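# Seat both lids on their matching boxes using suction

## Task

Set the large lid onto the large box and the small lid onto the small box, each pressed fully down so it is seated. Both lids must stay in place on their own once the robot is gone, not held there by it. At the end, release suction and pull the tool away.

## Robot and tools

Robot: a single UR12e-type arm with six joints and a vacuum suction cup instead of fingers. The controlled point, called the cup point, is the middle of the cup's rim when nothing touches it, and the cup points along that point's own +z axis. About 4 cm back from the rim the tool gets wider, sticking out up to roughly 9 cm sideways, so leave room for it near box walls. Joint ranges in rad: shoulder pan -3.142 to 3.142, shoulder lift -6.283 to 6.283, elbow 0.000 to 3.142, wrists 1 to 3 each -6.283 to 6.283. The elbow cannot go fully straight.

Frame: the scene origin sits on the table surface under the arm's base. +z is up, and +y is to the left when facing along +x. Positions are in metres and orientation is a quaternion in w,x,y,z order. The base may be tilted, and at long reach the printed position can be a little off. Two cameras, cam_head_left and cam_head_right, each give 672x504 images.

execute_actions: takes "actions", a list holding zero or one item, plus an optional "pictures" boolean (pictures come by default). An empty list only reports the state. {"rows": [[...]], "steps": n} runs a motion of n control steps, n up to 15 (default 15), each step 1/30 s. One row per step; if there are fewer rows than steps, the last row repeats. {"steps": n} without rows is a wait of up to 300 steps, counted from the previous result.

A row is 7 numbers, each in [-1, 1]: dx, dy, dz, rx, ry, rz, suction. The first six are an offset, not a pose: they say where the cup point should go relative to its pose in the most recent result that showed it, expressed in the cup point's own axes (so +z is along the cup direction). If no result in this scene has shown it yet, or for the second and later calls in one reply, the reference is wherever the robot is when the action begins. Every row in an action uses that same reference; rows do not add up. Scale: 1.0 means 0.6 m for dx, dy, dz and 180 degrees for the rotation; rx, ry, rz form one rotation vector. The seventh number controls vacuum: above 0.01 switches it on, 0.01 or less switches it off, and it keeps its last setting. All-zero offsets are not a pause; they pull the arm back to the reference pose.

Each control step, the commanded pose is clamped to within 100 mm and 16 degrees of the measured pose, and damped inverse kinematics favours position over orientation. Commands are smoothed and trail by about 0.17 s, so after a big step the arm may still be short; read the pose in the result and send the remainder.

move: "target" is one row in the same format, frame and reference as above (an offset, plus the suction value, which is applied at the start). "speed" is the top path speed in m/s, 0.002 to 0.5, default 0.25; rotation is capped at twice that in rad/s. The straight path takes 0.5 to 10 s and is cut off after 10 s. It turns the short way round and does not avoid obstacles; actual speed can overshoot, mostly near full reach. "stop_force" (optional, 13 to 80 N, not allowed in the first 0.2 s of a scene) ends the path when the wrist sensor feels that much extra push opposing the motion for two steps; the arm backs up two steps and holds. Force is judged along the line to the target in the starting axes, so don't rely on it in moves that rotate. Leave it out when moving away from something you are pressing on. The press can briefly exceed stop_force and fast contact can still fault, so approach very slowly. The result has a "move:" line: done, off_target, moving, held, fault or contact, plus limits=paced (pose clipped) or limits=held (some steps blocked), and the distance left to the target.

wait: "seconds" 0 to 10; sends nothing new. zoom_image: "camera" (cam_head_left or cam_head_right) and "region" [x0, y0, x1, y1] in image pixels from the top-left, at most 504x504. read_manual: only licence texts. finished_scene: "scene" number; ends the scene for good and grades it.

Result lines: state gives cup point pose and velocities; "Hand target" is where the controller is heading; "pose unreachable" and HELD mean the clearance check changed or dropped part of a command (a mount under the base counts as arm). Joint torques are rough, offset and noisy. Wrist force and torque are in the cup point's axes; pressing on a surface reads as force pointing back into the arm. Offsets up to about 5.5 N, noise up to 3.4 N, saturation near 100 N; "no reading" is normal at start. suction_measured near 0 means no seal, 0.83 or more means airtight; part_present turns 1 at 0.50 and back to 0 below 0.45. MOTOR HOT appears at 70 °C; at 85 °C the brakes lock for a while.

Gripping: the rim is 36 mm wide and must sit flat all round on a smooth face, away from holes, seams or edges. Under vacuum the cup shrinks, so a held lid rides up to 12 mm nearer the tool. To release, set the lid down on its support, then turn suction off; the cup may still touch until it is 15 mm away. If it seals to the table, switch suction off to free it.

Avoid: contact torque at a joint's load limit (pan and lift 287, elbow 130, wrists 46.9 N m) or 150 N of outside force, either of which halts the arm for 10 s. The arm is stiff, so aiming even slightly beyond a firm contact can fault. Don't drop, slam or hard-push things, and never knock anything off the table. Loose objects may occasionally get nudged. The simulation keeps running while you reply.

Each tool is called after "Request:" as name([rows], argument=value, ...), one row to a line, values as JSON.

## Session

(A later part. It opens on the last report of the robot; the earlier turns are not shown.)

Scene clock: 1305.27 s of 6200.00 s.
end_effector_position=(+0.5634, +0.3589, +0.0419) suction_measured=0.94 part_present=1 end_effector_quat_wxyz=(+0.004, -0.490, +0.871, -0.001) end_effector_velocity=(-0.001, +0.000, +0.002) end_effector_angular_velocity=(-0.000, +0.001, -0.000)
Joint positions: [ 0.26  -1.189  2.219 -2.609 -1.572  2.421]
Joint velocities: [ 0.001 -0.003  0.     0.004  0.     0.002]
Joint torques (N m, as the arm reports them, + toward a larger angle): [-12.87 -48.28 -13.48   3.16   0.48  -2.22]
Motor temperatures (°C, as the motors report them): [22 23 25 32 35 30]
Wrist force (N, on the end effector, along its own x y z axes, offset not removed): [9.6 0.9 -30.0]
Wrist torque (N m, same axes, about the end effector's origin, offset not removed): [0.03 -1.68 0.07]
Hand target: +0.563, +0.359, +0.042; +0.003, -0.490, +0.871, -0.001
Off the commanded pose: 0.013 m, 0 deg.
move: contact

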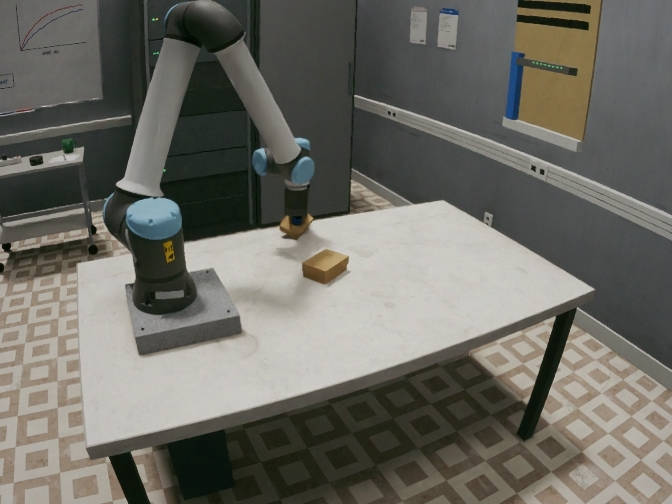

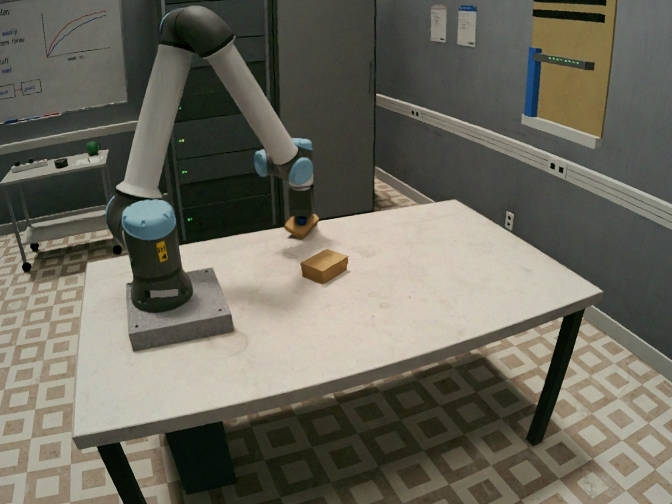

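Request:
move(target=[-0.004,0,-0.012,0,0,0,1], speed=0.004)

Request:
move(target=[-0.01,0,0,0,0,0,1], speed=0.003)

Request:
zoom_image(camera="cam_head_left", region=[260,180,350,250])

Request:
move(target=[0,0,0.04,0,0,0,1], speed=0.004, stop_force=14)

Request:
zoom_image(camera="cam_head_left", region=[260,180,350,250])

Scene clock: 1315.63 s of 6200.00 s.
end_effector_position=(+0.5645, +0.3609, +0.0489) suction_measured=0.94 part_present=1 end_effector_quat_wxyz=(+0.004, -0.490, +0.871, -0.001) end_effector_velocity=(+0.000, +0.001, +0.000) end_effector_angular_velocity=(-0.001, +0.000, +0.001)
Joint positions: [ 0.262 -1.199  2.213 -2.593 -1.572  2.423]
Joint velocities: [ 0.001 -0.    -0.002  0.002 -0.001  0.001]
Joint torques (N m, as the arm reports them, + toward a larger angle): [  9.74 -55.99 -28.28   1.75  -2.74   3.38]
Motor temperatures (°C, as the motors report them): [22 23 25 32 35 30]
Wrist force (N, on the end effector, along its own x y z axes, offset not removed): [-0.8 1.8 -10.8]
Wrist torque (N m, same axes, about the end effector's origin, offset not removed): [-0.18 -0.67 0.26]
Hand target: +0.565, +0.361, +0.049; +0.004, -0.490, +0.871, -0.001
Off the commanded pose: 0.000 m, 0 deg.
After step 90, 5.30 s passed at rest.
move: done

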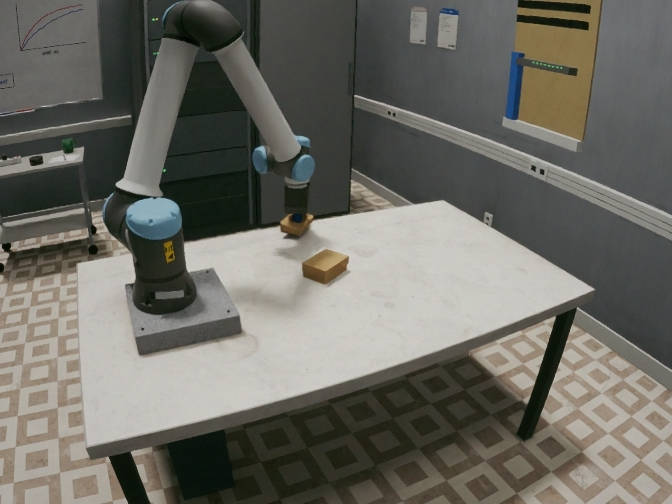

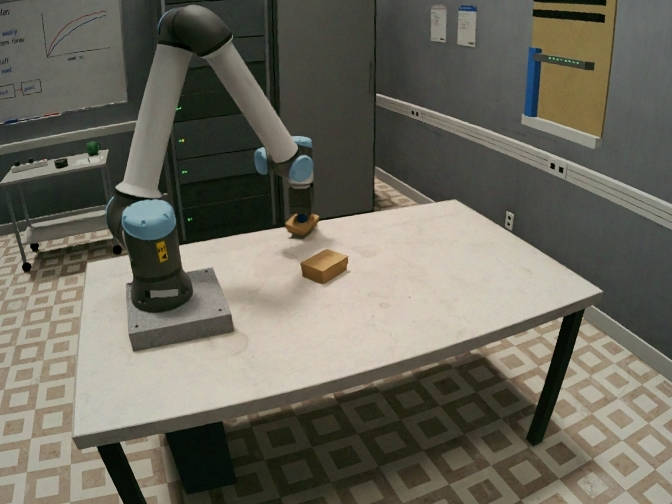

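Scene clock: 1317.87 s of 6200.00 s.
end_effector_position=(+0.5676, +0.3660, +0.0490) suction_measured=0.94 part_present=1 end_effector_quat_wxyz=(+0.004, -0.490, +0.871, -0.001) end_effector_velocity=(-0.000, +0.001, -0.001) end_effector_angular_velocity=(-0.000, +0.001, -0.000)
Joint positions: [ 0.268 -1.194  2.202 -2.589 -1.573  2.429]
Joint velocities: [ 0.001  0.001 -0.001  0.001  0.     0.001]
Joint torques (N m, as the arm reports them, + toward a larger angle): [ 12.65 -35.   -27.67   2.04  -0.93   3.38]
Motor temperatures (°C, as the motors report them): [22 23 25 32 35 30]
Wrist force (N, on the end effector, along its own x y z axes, offset not removed): [-0.2 -1.0 -28.6]
Wrist torque (N m, same axes, about the end effector's origin, offset not removed): [-0.69 -0.06 0.11]
Hand target: +0.568, +0.366, +0.049; +0.004, -0.490, +0.871, -0.001
Off the commanded pose: 0.000 m, 0 deg.
move: done

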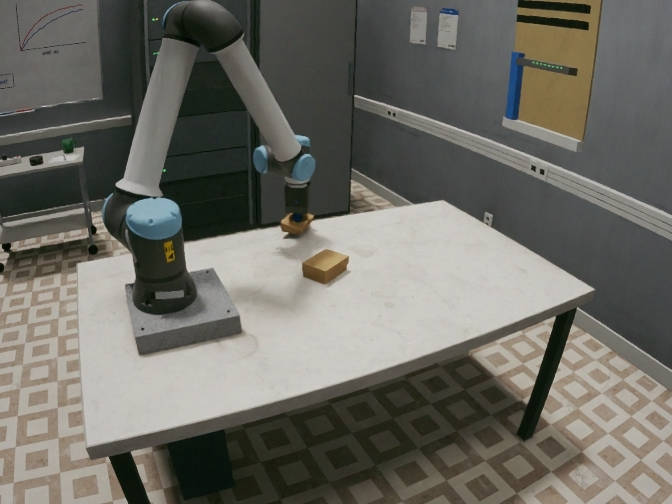

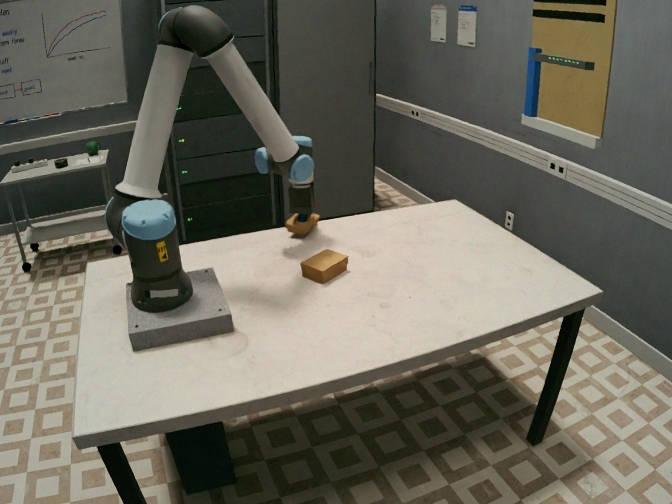

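Region (260, 180, 350, 250) of cam_head_left's 672x504 image, scaled by 5.600, with more detail than that image has.

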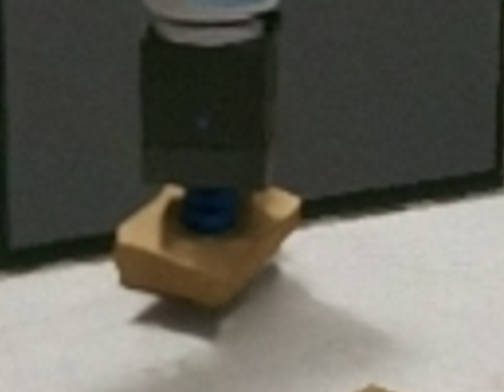

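Scene clock: 1320.17 s of 6200.00 s.
end_effector_position=(+0.5677, +0.3660, +0.0414) suction_measured=0.94 part_present=1 end_effector_quat_wxyz=(+0.004, -0.490, +0.871, -0.001) end_effector_velocity=(-0.001, -0.000, -0.000) end_effector_angular_velocity=(-0.001, +0.003, +0.000)
Joint positions: [ 0.268 -1.18   2.204 -2.604 -1.573  2.429]
Joint velocities: [ 0.    -0.001  0.     0.004  0.    -0.   ]
Joint torques (N m, as the arm reports them, + toward a larger angle): [-14.28 -41.17 -10.98   3.94  -0.69  -2.7 ]
Motor temperatures (°C, as the motors report them): [22 23 25 32 35 30]
Wrist force (N, on the end effector, along its own x y z axes, offset not removed): [7.1 -8.5 -43.1]
Wrist torque (N m, same axes, about the end effector's origin, offset not removed): [-1.84 -1.06 0.14]
Hand target: +0.568, +0.366, +0.042; +0.004, -0.490, +0.871, -0.001
Off the commanded pose: 0.016 m, 0 deg.
move: contact

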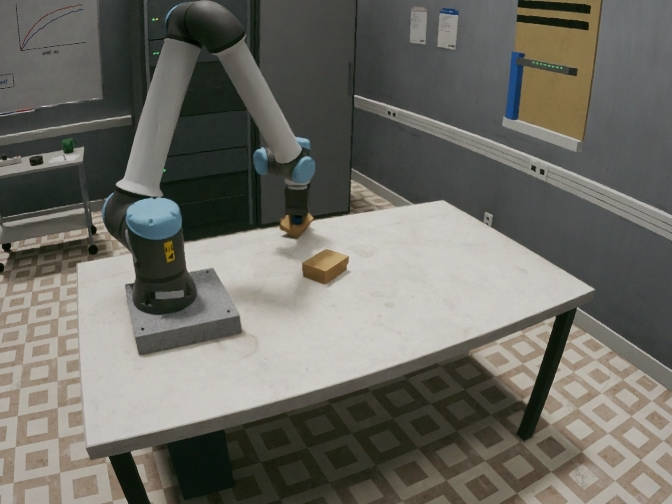

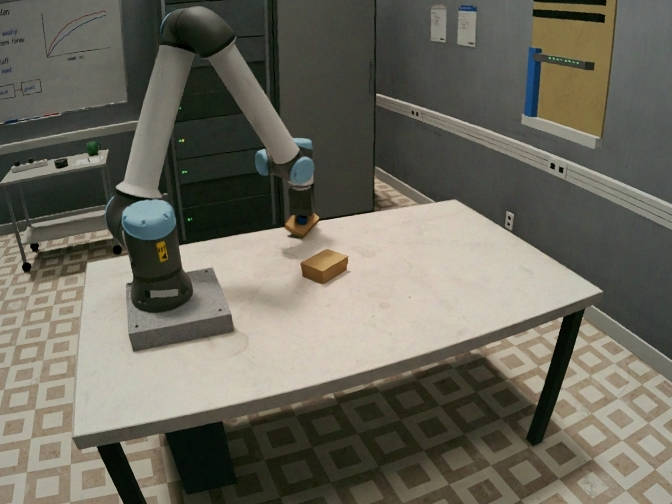

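Region (260, 180, 350, 250) of cam_head_left's 672x504 image, scaled by 5.600, with more detail than that image has.

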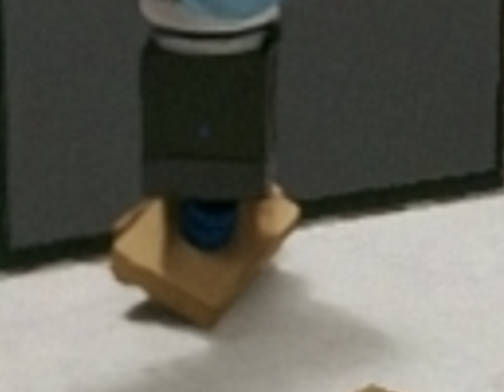

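Request:
move(target=[0,0,-0.07,0,0,0,1], speed=0.02)

Request:
zoom_image(camera="cam_head_left", region=[240,160,370,260])

Request:
zoom_image(camera="cam_head_right", region=[220,160,370,260])

Scene clock: 1341.03 s of 6200.00 s.
end_effector_position=(+0.5674, +0.3659, +0.0830) suction_measured=0.94 part_present=1 end_effector_quat_wxyz=(+0.004, -0.490, +0.871, -0.001) end_effector_velocity=(-0.001, -0.000, +0.001) end_effector_angular_velocity=(-0.002, +0.002, -0.001)
Joint positions: [ 0.268 -1.251  2.191 -2.52  -1.573  2.429]
Joint velocities: [ 0.    -0.003  0.     0.005 -0.001  0.001]
Joint torques (N m, as the arm reports them, + toward a larger angle): [ 10.75 -63.2  -35.63  -0.26  -0.7    3.7 ]
Motor temperatures (°C, as the motors report them): [22 23 25 32 35 30]
Wrist force (N, on the end effector, along its own x y z axes, offset not removed): [0.1 4.1 -5.2]
Wrist torque (N m, same axes, about the end effector's origin, offset not removed): [0.64 -0.26 0.13]
Hand target: +0.567, +0.366, +0.083; +0.004, -0.490, +0.871, -0.001
Off the commanded pose: 0.000 m, 0 deg.
After step 90, 15.47 s passed at rest.
move: done

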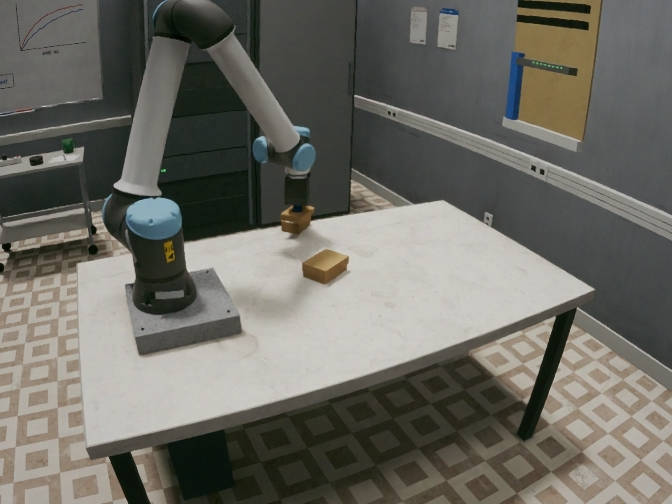

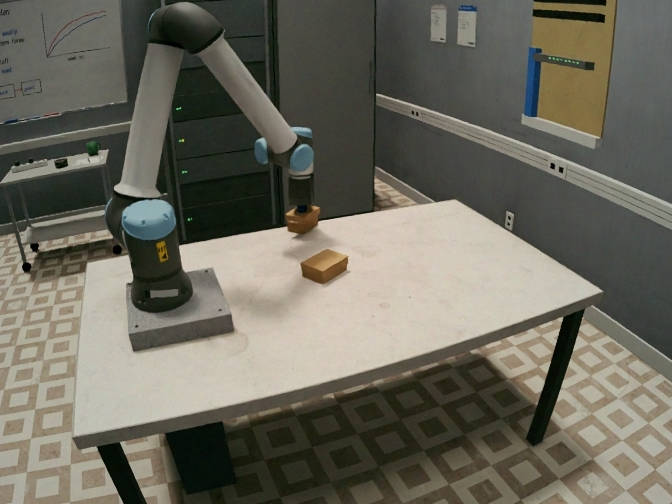

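Region (240, 160, 370, 260) of cam_head_left's 672x504 image, scaled by 3.877, with more detail than that image has; it fills the top 388 rows of this view, and the rest is white.

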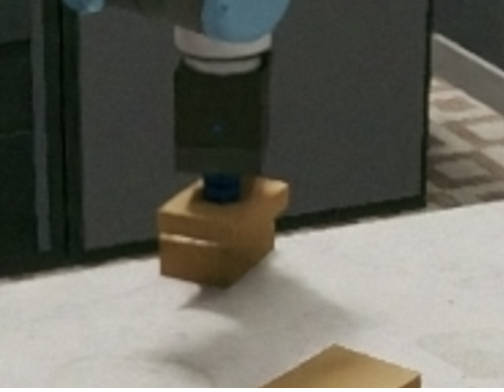

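Region (220, 160, 370, 260) of cam_head_right's 672x504 image, scaled by 3.360, with more detail than that image has.

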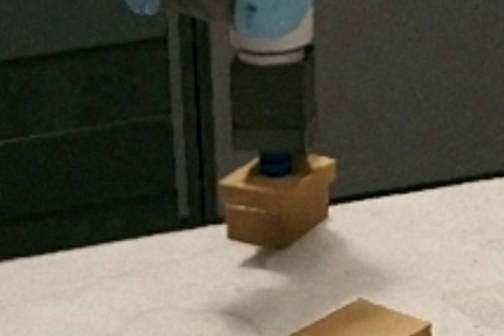

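Request:
move(target=[0,0,0.09,0,0,0,1], speed=0.006, stop_force=16)

Request:
zoom_image(camera="cam_head_left", region=[240,160,370,260])

Scene clock: 1352.57 s of 6200.00 s.
end_effector_position=(+0.5676, +0.3660, +0.0521) suction_measured=0.94 part_present=1 end_effector_quat_wxyz=(+0.004, -0.490, +0.871, -0.001) end_effector_velocity=(-0.001, -0.001, +0.001) end_effector_angular_velocity=(-0.001, +0.003, -0.002)
Joint positions: [ 0.268 -1.199  2.202 -2.583 -1.573  2.429]
Joint velocities: [-0.001 -0.003  0.001  0.005 -0.     0.001]
Joint torques (N m, as the arm reports them, + toward a larger angle): [-16.04 -57.04 -24.82   2.08  -0.93  -2.65]
Motor temperatures (°C, as the motors report them): [22 23 25 32 35 30]
Wrist force (N, on the end effector, along its own x y z axes, offset not removed): [1.2 2.8 -18.7]
Wrist torque (N m, same axes, about the end effector's origin, offset not removed): [0.50 -0.68 0.20]
Hand target: +0.568, +0.366, +0.052; +0.004, -0.490, +0.871, -0.001
Off the commanded pose: 0.023 m, 0 deg.
After step 90, 2.93 s passed at rest.
move: contact

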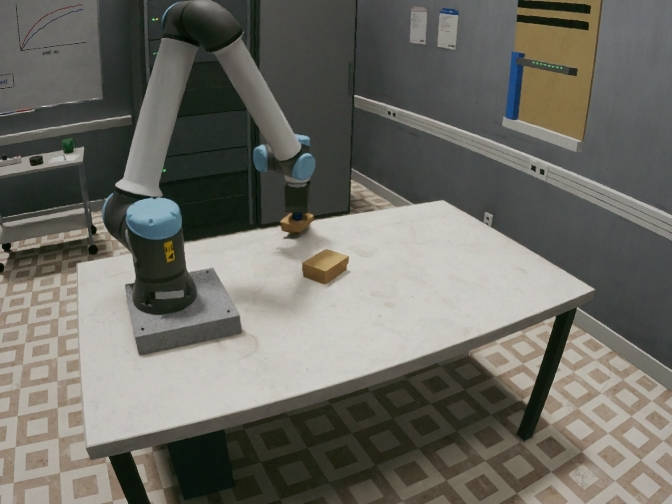

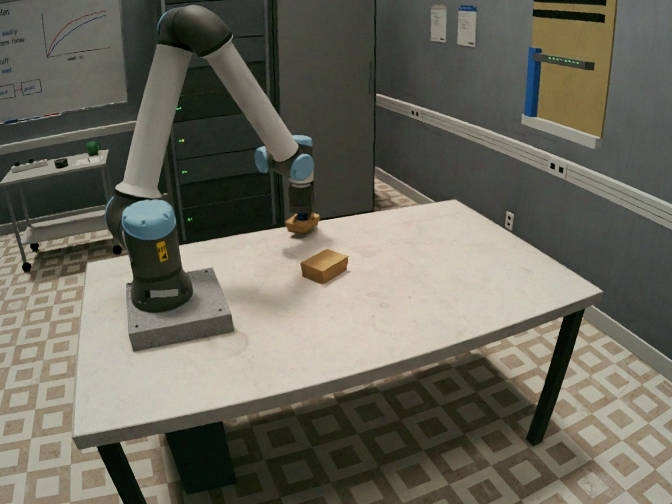

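Region (240, 160, 370, 260) of cam_head_left's 672x504 image, scaled by 3.877, with more detail than that image has; it fills the top 388 rows of this view, and the rest is white.

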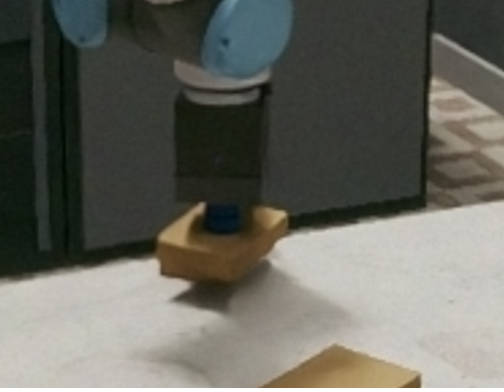

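Request:
zoom_image(camera="cam_head_left", region=[270,200,330,250])

Request:
zoom_image(camera="cam_head_right", region=[275,200,335,250])

Region (270, 200, 330, 250) of cam_head_left's 672x504 image, scaled by 8.400, with more detail than that image has.

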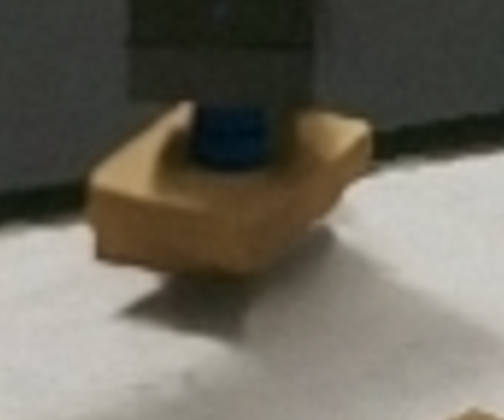

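Region (275, 200, 335, 250) of cam_head_right's 672x504 image, scaled by 8.400, with more detail than that image has.

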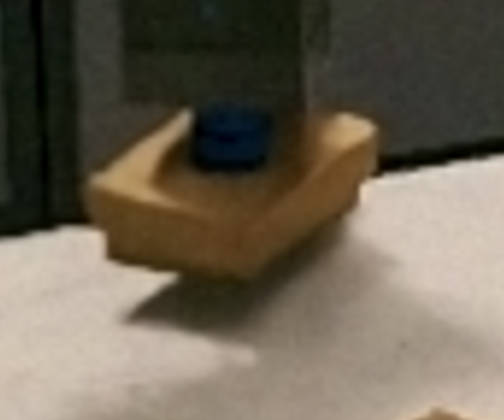

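Request:
move(target=[-0.012,0,0.002,0,0,0,1], speed=0.004)

Request:
move(target=[0,0,0.03,0,0,0,1], speed=0.004, stop_force=20)

Request:
zoom_image(camera="cam_head_left", region=[270,200,330,250])

Scene clock: 1367.33 s of 6200.00 s.
end_effector_position=(+0.5713, +0.3720, +0.0509) suction_measured=0.94 part_present=1 end_effector_quat_wxyz=(+0.004, -0.490, +0.871, -0.001) end_effector_velocity=(-0.000, +0.001, -0.001) end_effector_angular_velocity=(-0.000, +0.001, +0.001)
Joint positions: [ 0.275 -1.19   2.19  -2.58  -1.573  2.436]
Joint velocities: [ 0.001  0.002 -0.001  0.     0.     0.   ]
Joint torques (N m, as the arm reports them, + toward a larger angle): [ 11.92 -37.93 -28.68   1.92  -1.93   3.61]
Motor temperatures (°C, as the motors report them): [22 23 25 32 35 30]
Wrist force (N, on the end effector, along its own x y z axes, offset not removed): [-0.6 -0.3 -26.9]
Wrist torque (N m, same axes, about the end effector's origin, offset not removed): [-0.16 0.02 0.18]
Hand target: +0.571, +0.372, +0.051; +0.004, -0.490, +0.871, -0.001
Off the commanded pose: 0.000 m, 0 deg.
After step 90, 9.73 s passed at rest.
move: done

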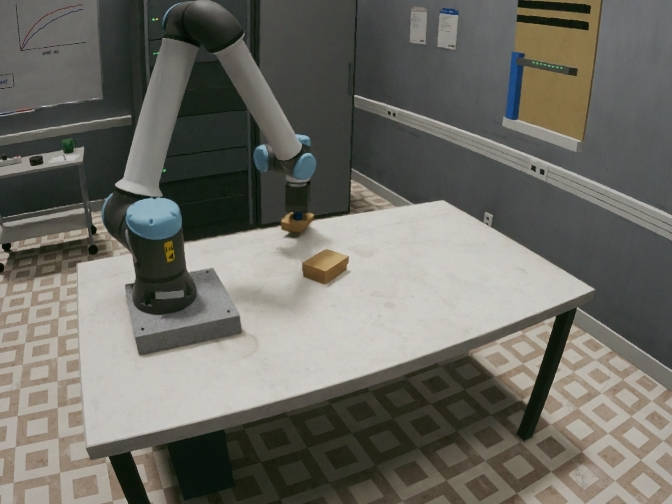

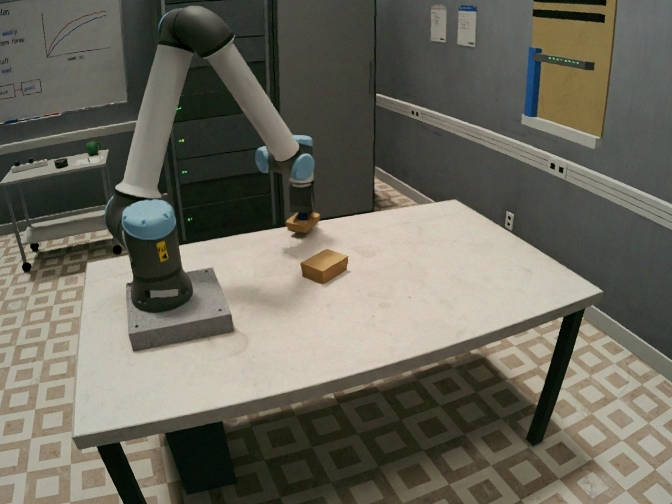

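Scene clock: 1370.43 s of 6200.00 s.
end_effector_position=(+0.5714, +0.3721, +0.0402) suction_measured=0.94 part_present=1 end_effector_quat_wxyz=(+0.004, -0.490, +0.871, -0.001) end_effector_velocity=(-0.000, +0.001, +0.002) end_effector_angular_velocity=(-0.000, +0.001, +0.001)
Joint positions: [ 0.275 -1.171  2.192 -2.602 -1.573  2.436]
Joint velocities: [ 0.001 -0.003 -0.001  0.004  0.    -0.   ]
Joint torques (N m, as the arm reports them, + toward a larger angle): [-14.61 -40.07  -9.34   4.44  -0.12  -2.75]
Motor temperatures (°C, as the motors report them): [22 23 25 32 35 30]
Wrist force (N, on the end effector, along its own x y z axes, offset not removed): [10.0 0.0 -50.6]
Wrist torque (N m, same axes, about the end effector's origin, offset not removed): [-0.55 -1.57 0.24]
Hand target: +0.571, +0.372, +0.040; +0.004, -0.490, +0.871, -0.001
Off the commanded pose: 0.007 m, 0 deg.
move: contact

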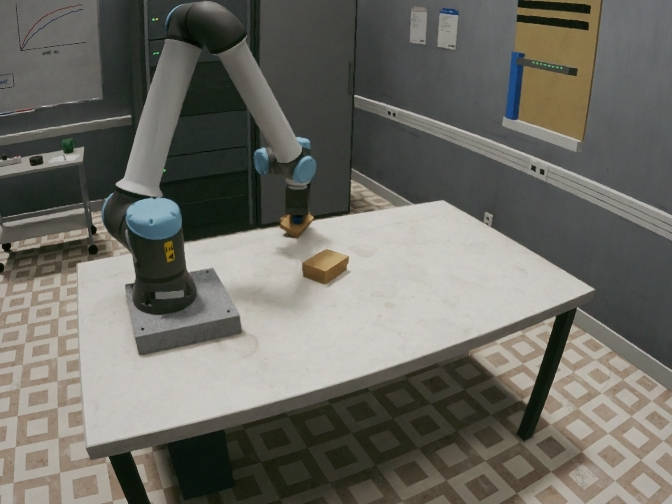

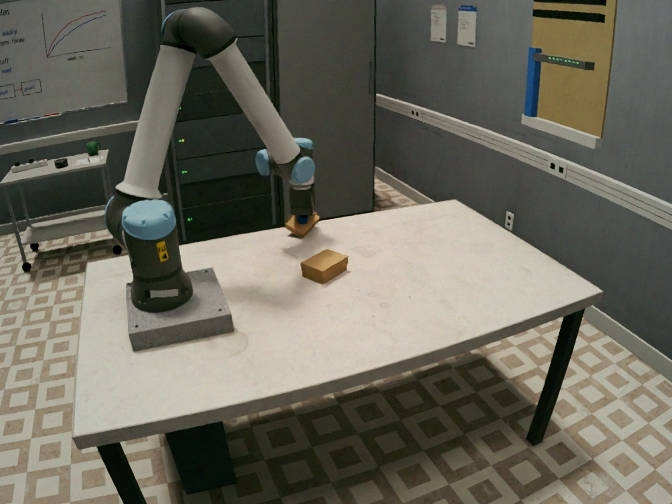

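Region (270, 200, 330, 250) of cam_head_left's 672x504 image, scaled by 8.400, with more detail than that image has.

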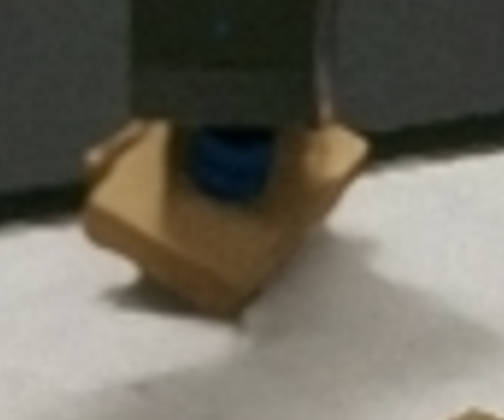

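Request:
move(target=[0,0,-0.075,0,0,0,1], speed=0.02)

Request:
zoom_image(camera="cam_head_left", region=[260,190,340,255])

Request:
zoom_image(camera="cam_head_right", region=[265,190,345,255])

Scene clock: 1381.37 s of 6200.00 s.
end_effector_position=(+0.5711, +0.3719, +0.0848) suction_measured=0.94 part_present=1 end_effector_quat_wxyz=(+0.004, -0.490, +0.871, -0.001) end_effector_velocity=(-0.001, -0.000, +0.002) end_effector_angular_velocity=(-0.000, +0.002, -0.001)
Joint positions: [ 0.275 -1.246  2.178 -2.513 -1.573  2.436]
Joint velocities: [-0.    -0.005  0.     0.006  0.     0.001]
Joint torques (N m, as the arm reports them, + toward a larger angle): [ 13.25 -66.53 -35.5    0.04  -0.29   3.49]
Motor temperatures (°C, as the motors report them): [22 23 25 32 35 30]
Wrist force (N, on the end effector, along its own x y z axes, offset not removed): [-1.7 0.7 -4.2]
Wrist torque (N m, same axes, about the end effector's origin, offset not removed): [0.20 0.39 0.23]
Hand target: +0.571, +0.372, +0.085; +0.004, -0.490, +0.871, -0.001
Off the commanded pose: 0.000 m, 0 deg.
After step 90, 5.40 s passed at rest.
move: done

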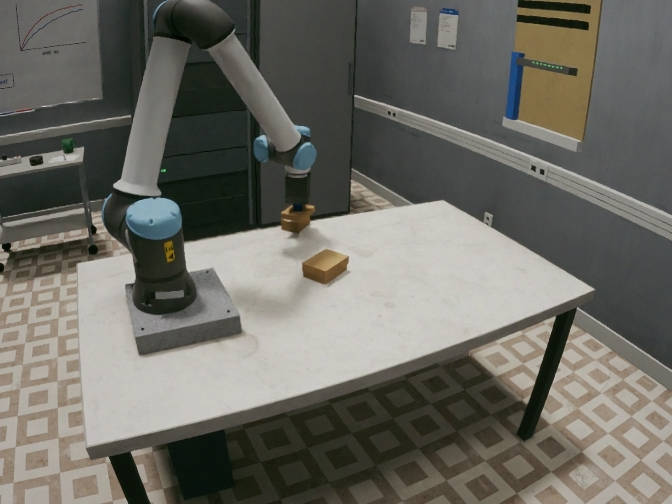

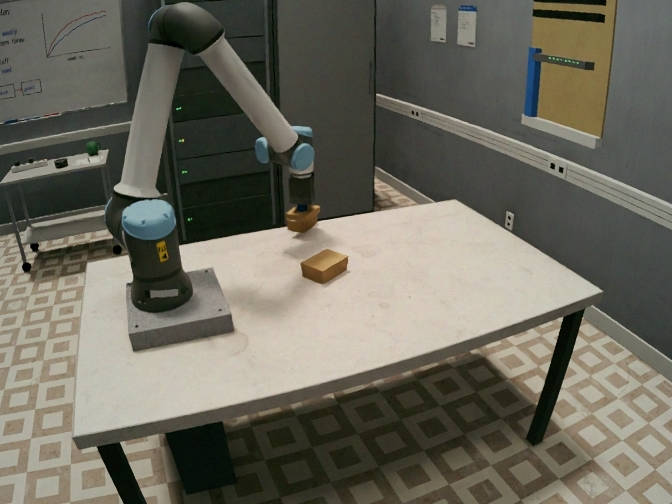

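Region (260, 190, 340, 255) of cam_head_left's 672x504 image, scaled by 6.300, with more detail than that image has; it fills the top 410 rows of this view, and the rest is white.

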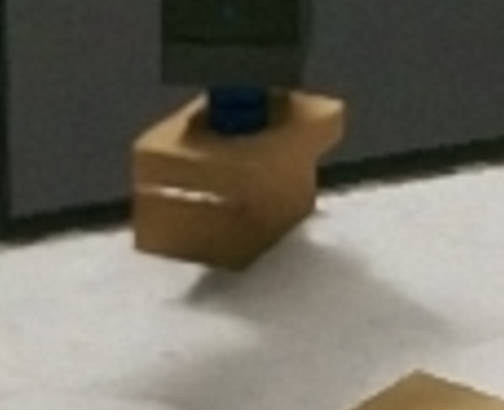

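Region (265, 190, 345, 255) of cam_head_right's 672x504 image, scaled by 6.300, with more detail than that image has; it fills the top 410 rows of this view, and the rest is white.

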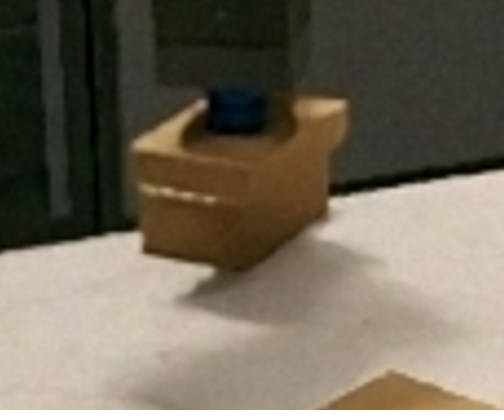

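Request:
move(target=[0,0,0.09,0,0,0,1], speed=0.006, stop_force=13)

Request:
move(target=[0.012,0,-0.002,0,0,0,1], speed=0.004)

Request:
zoom_image(camera="cam_head_left", region=[260,190,340,255])

Scene clock: 1400.20 s of 6200.00 s.
end_effector_position=(+0.5713, +0.3720, +0.0524) suction_measured=0.94 part_present=1 end_effector_quat_wxyz=(+0.004, -0.490, +0.871, -0.001) end_effector_velocity=(+0.000, +0.000, +0.002) end_effector_angular_velocity=(-0.000, +0.002, +0.001)
Joint positions: [ 0.275 -1.192  2.189 -2.578 -1.573  2.436]
Joint velocities: [-0.    -0.002 -0.002  0.006  0.    -0.001]
Joint torques (N m, as the arm reports them, + toward a larger angle): [-14.34 -61.33 -26.31   1.58  -0.34  -2.44]
Motor temperatures (°C, as the motors report them): [22 23 25 32 35 30]
Wrist force (N, on the end effector, along its own x y z axes, offset not removed): [2.9 -1.2 -15.0]
Wrist torque (N m, same axes, about the end effector's origin, offset not removed): [-0.19 -1.08 0.17]
Hand target: +0.571, +0.372, +0.053; +0.004, -0.490, +0.871, -0.001
Off the commanded pose: 0.022 m, 0 deg.
After step 90, 9.97 s passed at rest.
move: contact

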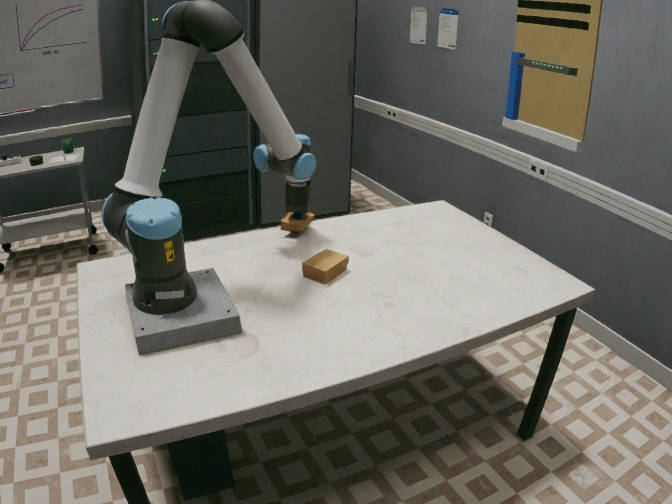

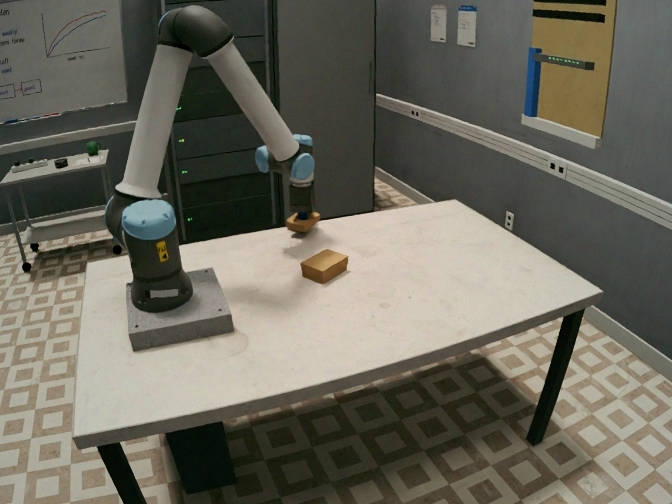

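Scene clock: 1402.23 s of 6200.00 s.
end_effector_position=(+0.5676, +0.3660, +0.0535) suction_measured=0.94 part_present=1 end_effector_quat_wxyz=(+0.004, -0.490, +0.871, -0.001) end_effector_velocity=(-0.002, -0.001, -0.002) end_effector_angular_velocity=(-0.001, +0.003, +0.001)
Joint positions: [ 0.268 -1.201  2.201 -2.581 -1.573  2.429]
Joint velocities: [-0.     0.     0.004 -0.     0.    -0.002]
Joint torques (N m, as the arm reports them, + toward a larger angle): [-16.04 -63.87 -16.93  -7.13   1.54  -2.66]
Motor temperatures (°C, as the motors report them): [22 23 25 32 35 30]
Wrist force (N, on the end effector, along its own x y z axes, offset not removed): [-0.7 0.7 -17.3]
Wrist torque (N m, same axes, about the end effector's origin, offset not removed): [-0.13 -0.35 0.33]
Hand target: +0.568, +0.366, +0.054; +0.004, -0.490, +0.871, -0.001
Off the commanded pose: 0.000 m, 0 deg.
move: done

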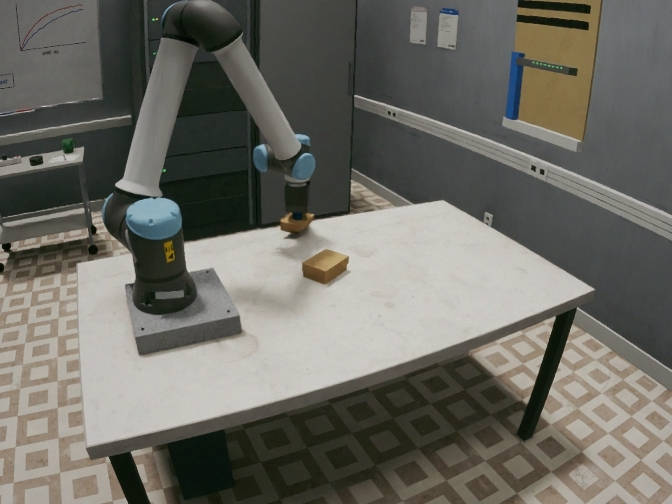

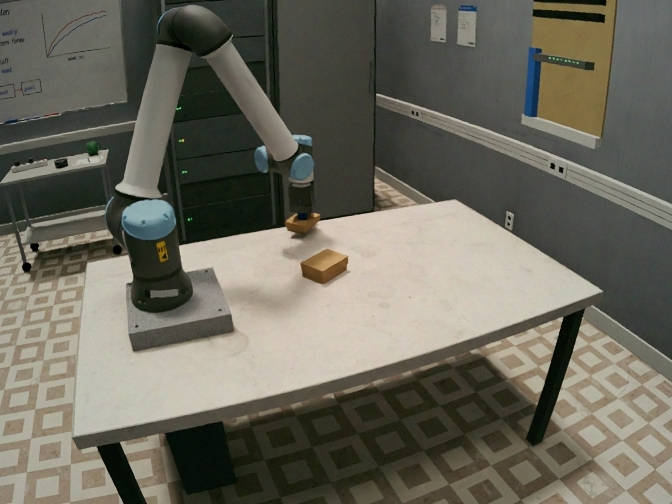

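Region (260, 190, 340, 255) of cam_head_left's 672x504 image, scaled by 6.300, with more detail than that image has; it fills the top 410 rows of this view, and the rest is white.

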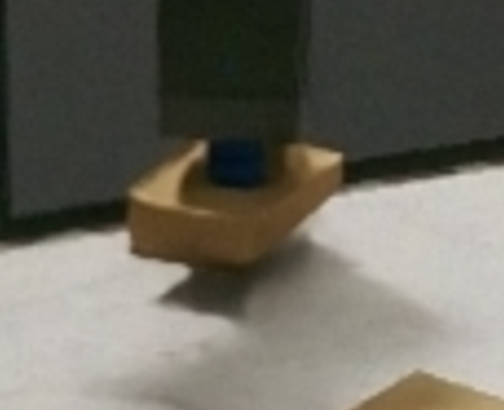

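Request:
move(target=[0,0,-0.006,0,0,0,0], speed=0.005)

Request:
move(target=[0,0,-0.12,0,0,0,0], speed=0.05)

Request:
zoom_image(camera="cam_head_left", region=[260,190,340,255])

Request:
zoom_image(camera="cam_head_right", region=[265,190,345,255])

Scene clock: 1418.13 s of 6200.00 s.
end_effector_position=(+0.5676, +0.3659, +0.0569) suction_measured=0.00 part_present=0 end_effector_quat_wxyz=(+0.004, -0.490, +0.871, -0.001) end_effector_velocity=(+0.001, +0.000, +0.002) end_effector_angular_velocity=(+0.001, -0.001, -0.001)
Joint positions: [ 0.268 -1.207  2.2   -2.574 -1.573  2.429]
Joint velocities: [-0.    -0.002 -0.002  0.002  0.     0.   ]
Joint torques (N m, as the arm reports them, + toward a larger angle): [ 11.95 -63.83 -33.99  -0.2    1.01   3.8 ]
Motor temperatures (°C, as the motors report them): [22 23 25 32 35 30]
Wrist force (N, on the end effector, along its own x y z axes, offset not removed): [3.4 2.4 -5.5]
Wrist torque (N m, same axes, about the end effector's origin, offset not removed): [0.37 -0.80 0.25]
Hand target: +0.568, +0.366, +0.057; +0.004, -0.490, +0.871, -0.001
Off the commanded pose: 0.000 m, 0 deg.
After step 90, 11.97 s passed at rest.
move: done

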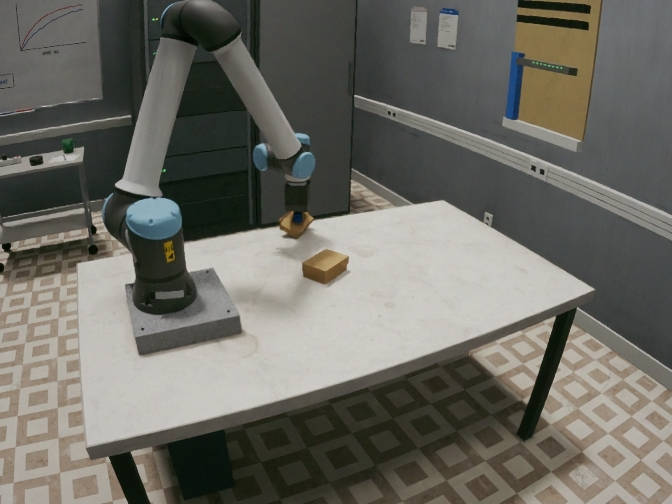

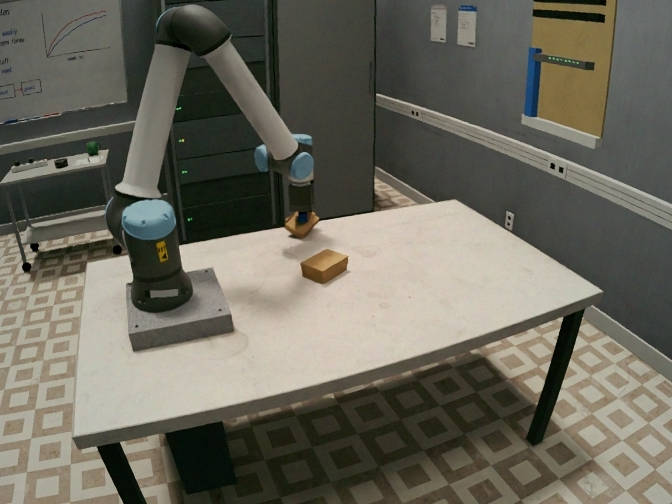

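Scene clock: 1420.00 s of 6200.00 s.
end_effector_position=(+0.5670, +0.3658, +0.1285) suction_measured=0.00 part_present=0 end_effector_quat_wxyz=(+0.004, -0.490, +0.871, -0.001) end_effector_velocity=(-0.001, +0.000, +0.003) end_effector_angular_velocity=(+0.000, -0.001, +0.000)
Joint positions: [ 0.268 -1.322  2.169 -2.428 -1.573  2.429]
Joint velocities: [ 0.001 -0.006 -0.     0.005 -0.     0.   ]
Joint torques (N m, as the arm reports them, + toward a larger angle): [ 10.81 -60.2  -39.66  -0.02   1.12   3.16]
Motor temperatures (°C, as the motors report them): [22 23 25 32 35 30]
Wrist force (N, on the end effector, along its own x y z axes, offset not removed): [-0.3 2.7 -3.5]
Wrist torque (N m, same axes, about the end effector's origin, offset not removed): [0.33 -0.05 0.13]
Hand target: +0.567, +0.366, +0.129; +0.004, -0.490, +0.871, -0.001
Off the commanded pose: 0.000 m, 0 deg.
move: done

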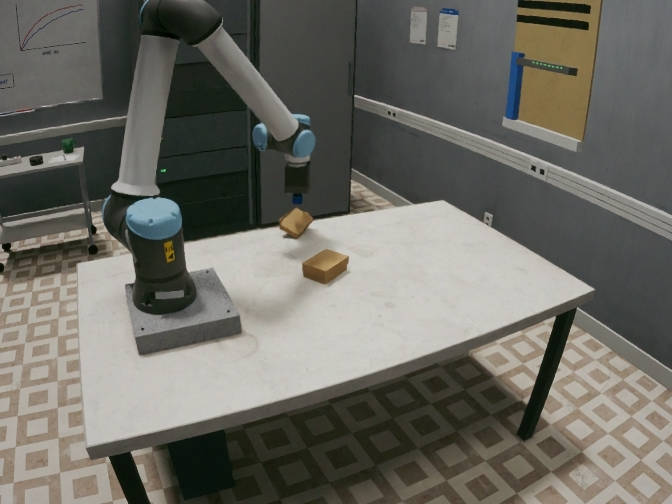

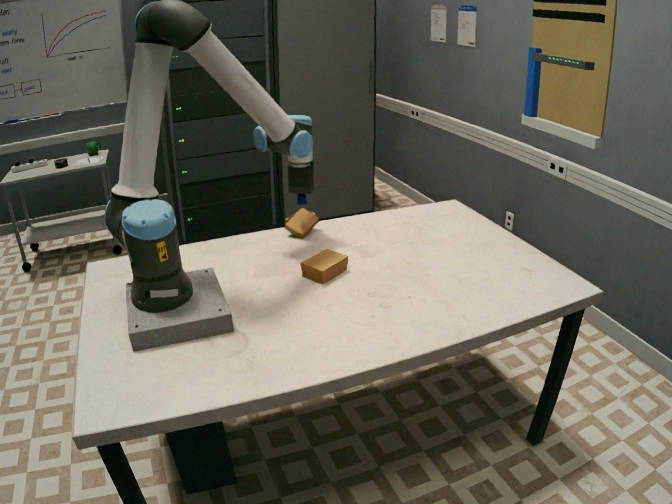

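Region (260, 190, 340, 255) of cam_head_left's 672x504 image, scaled by 6.300, with more detail than that image has; it fills the top 410 rows of this view, and the rest is white.

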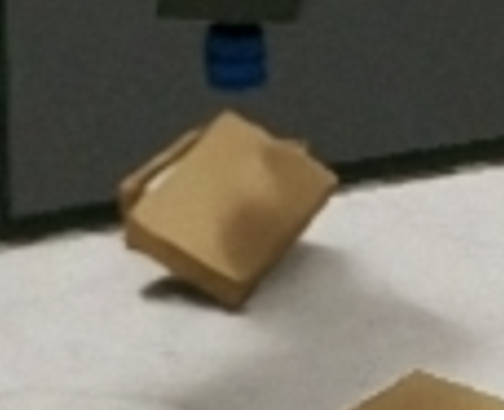

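Region (265, 190, 345, 255) of cam_head_right's 672x504 image, scaled by 6.300, with more detail than that image has; it fills the top 410 rows of this view, and the rest is white.

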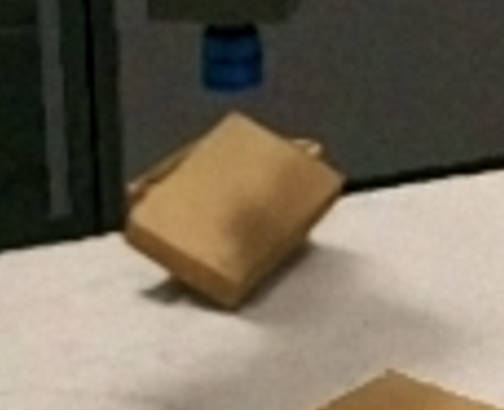

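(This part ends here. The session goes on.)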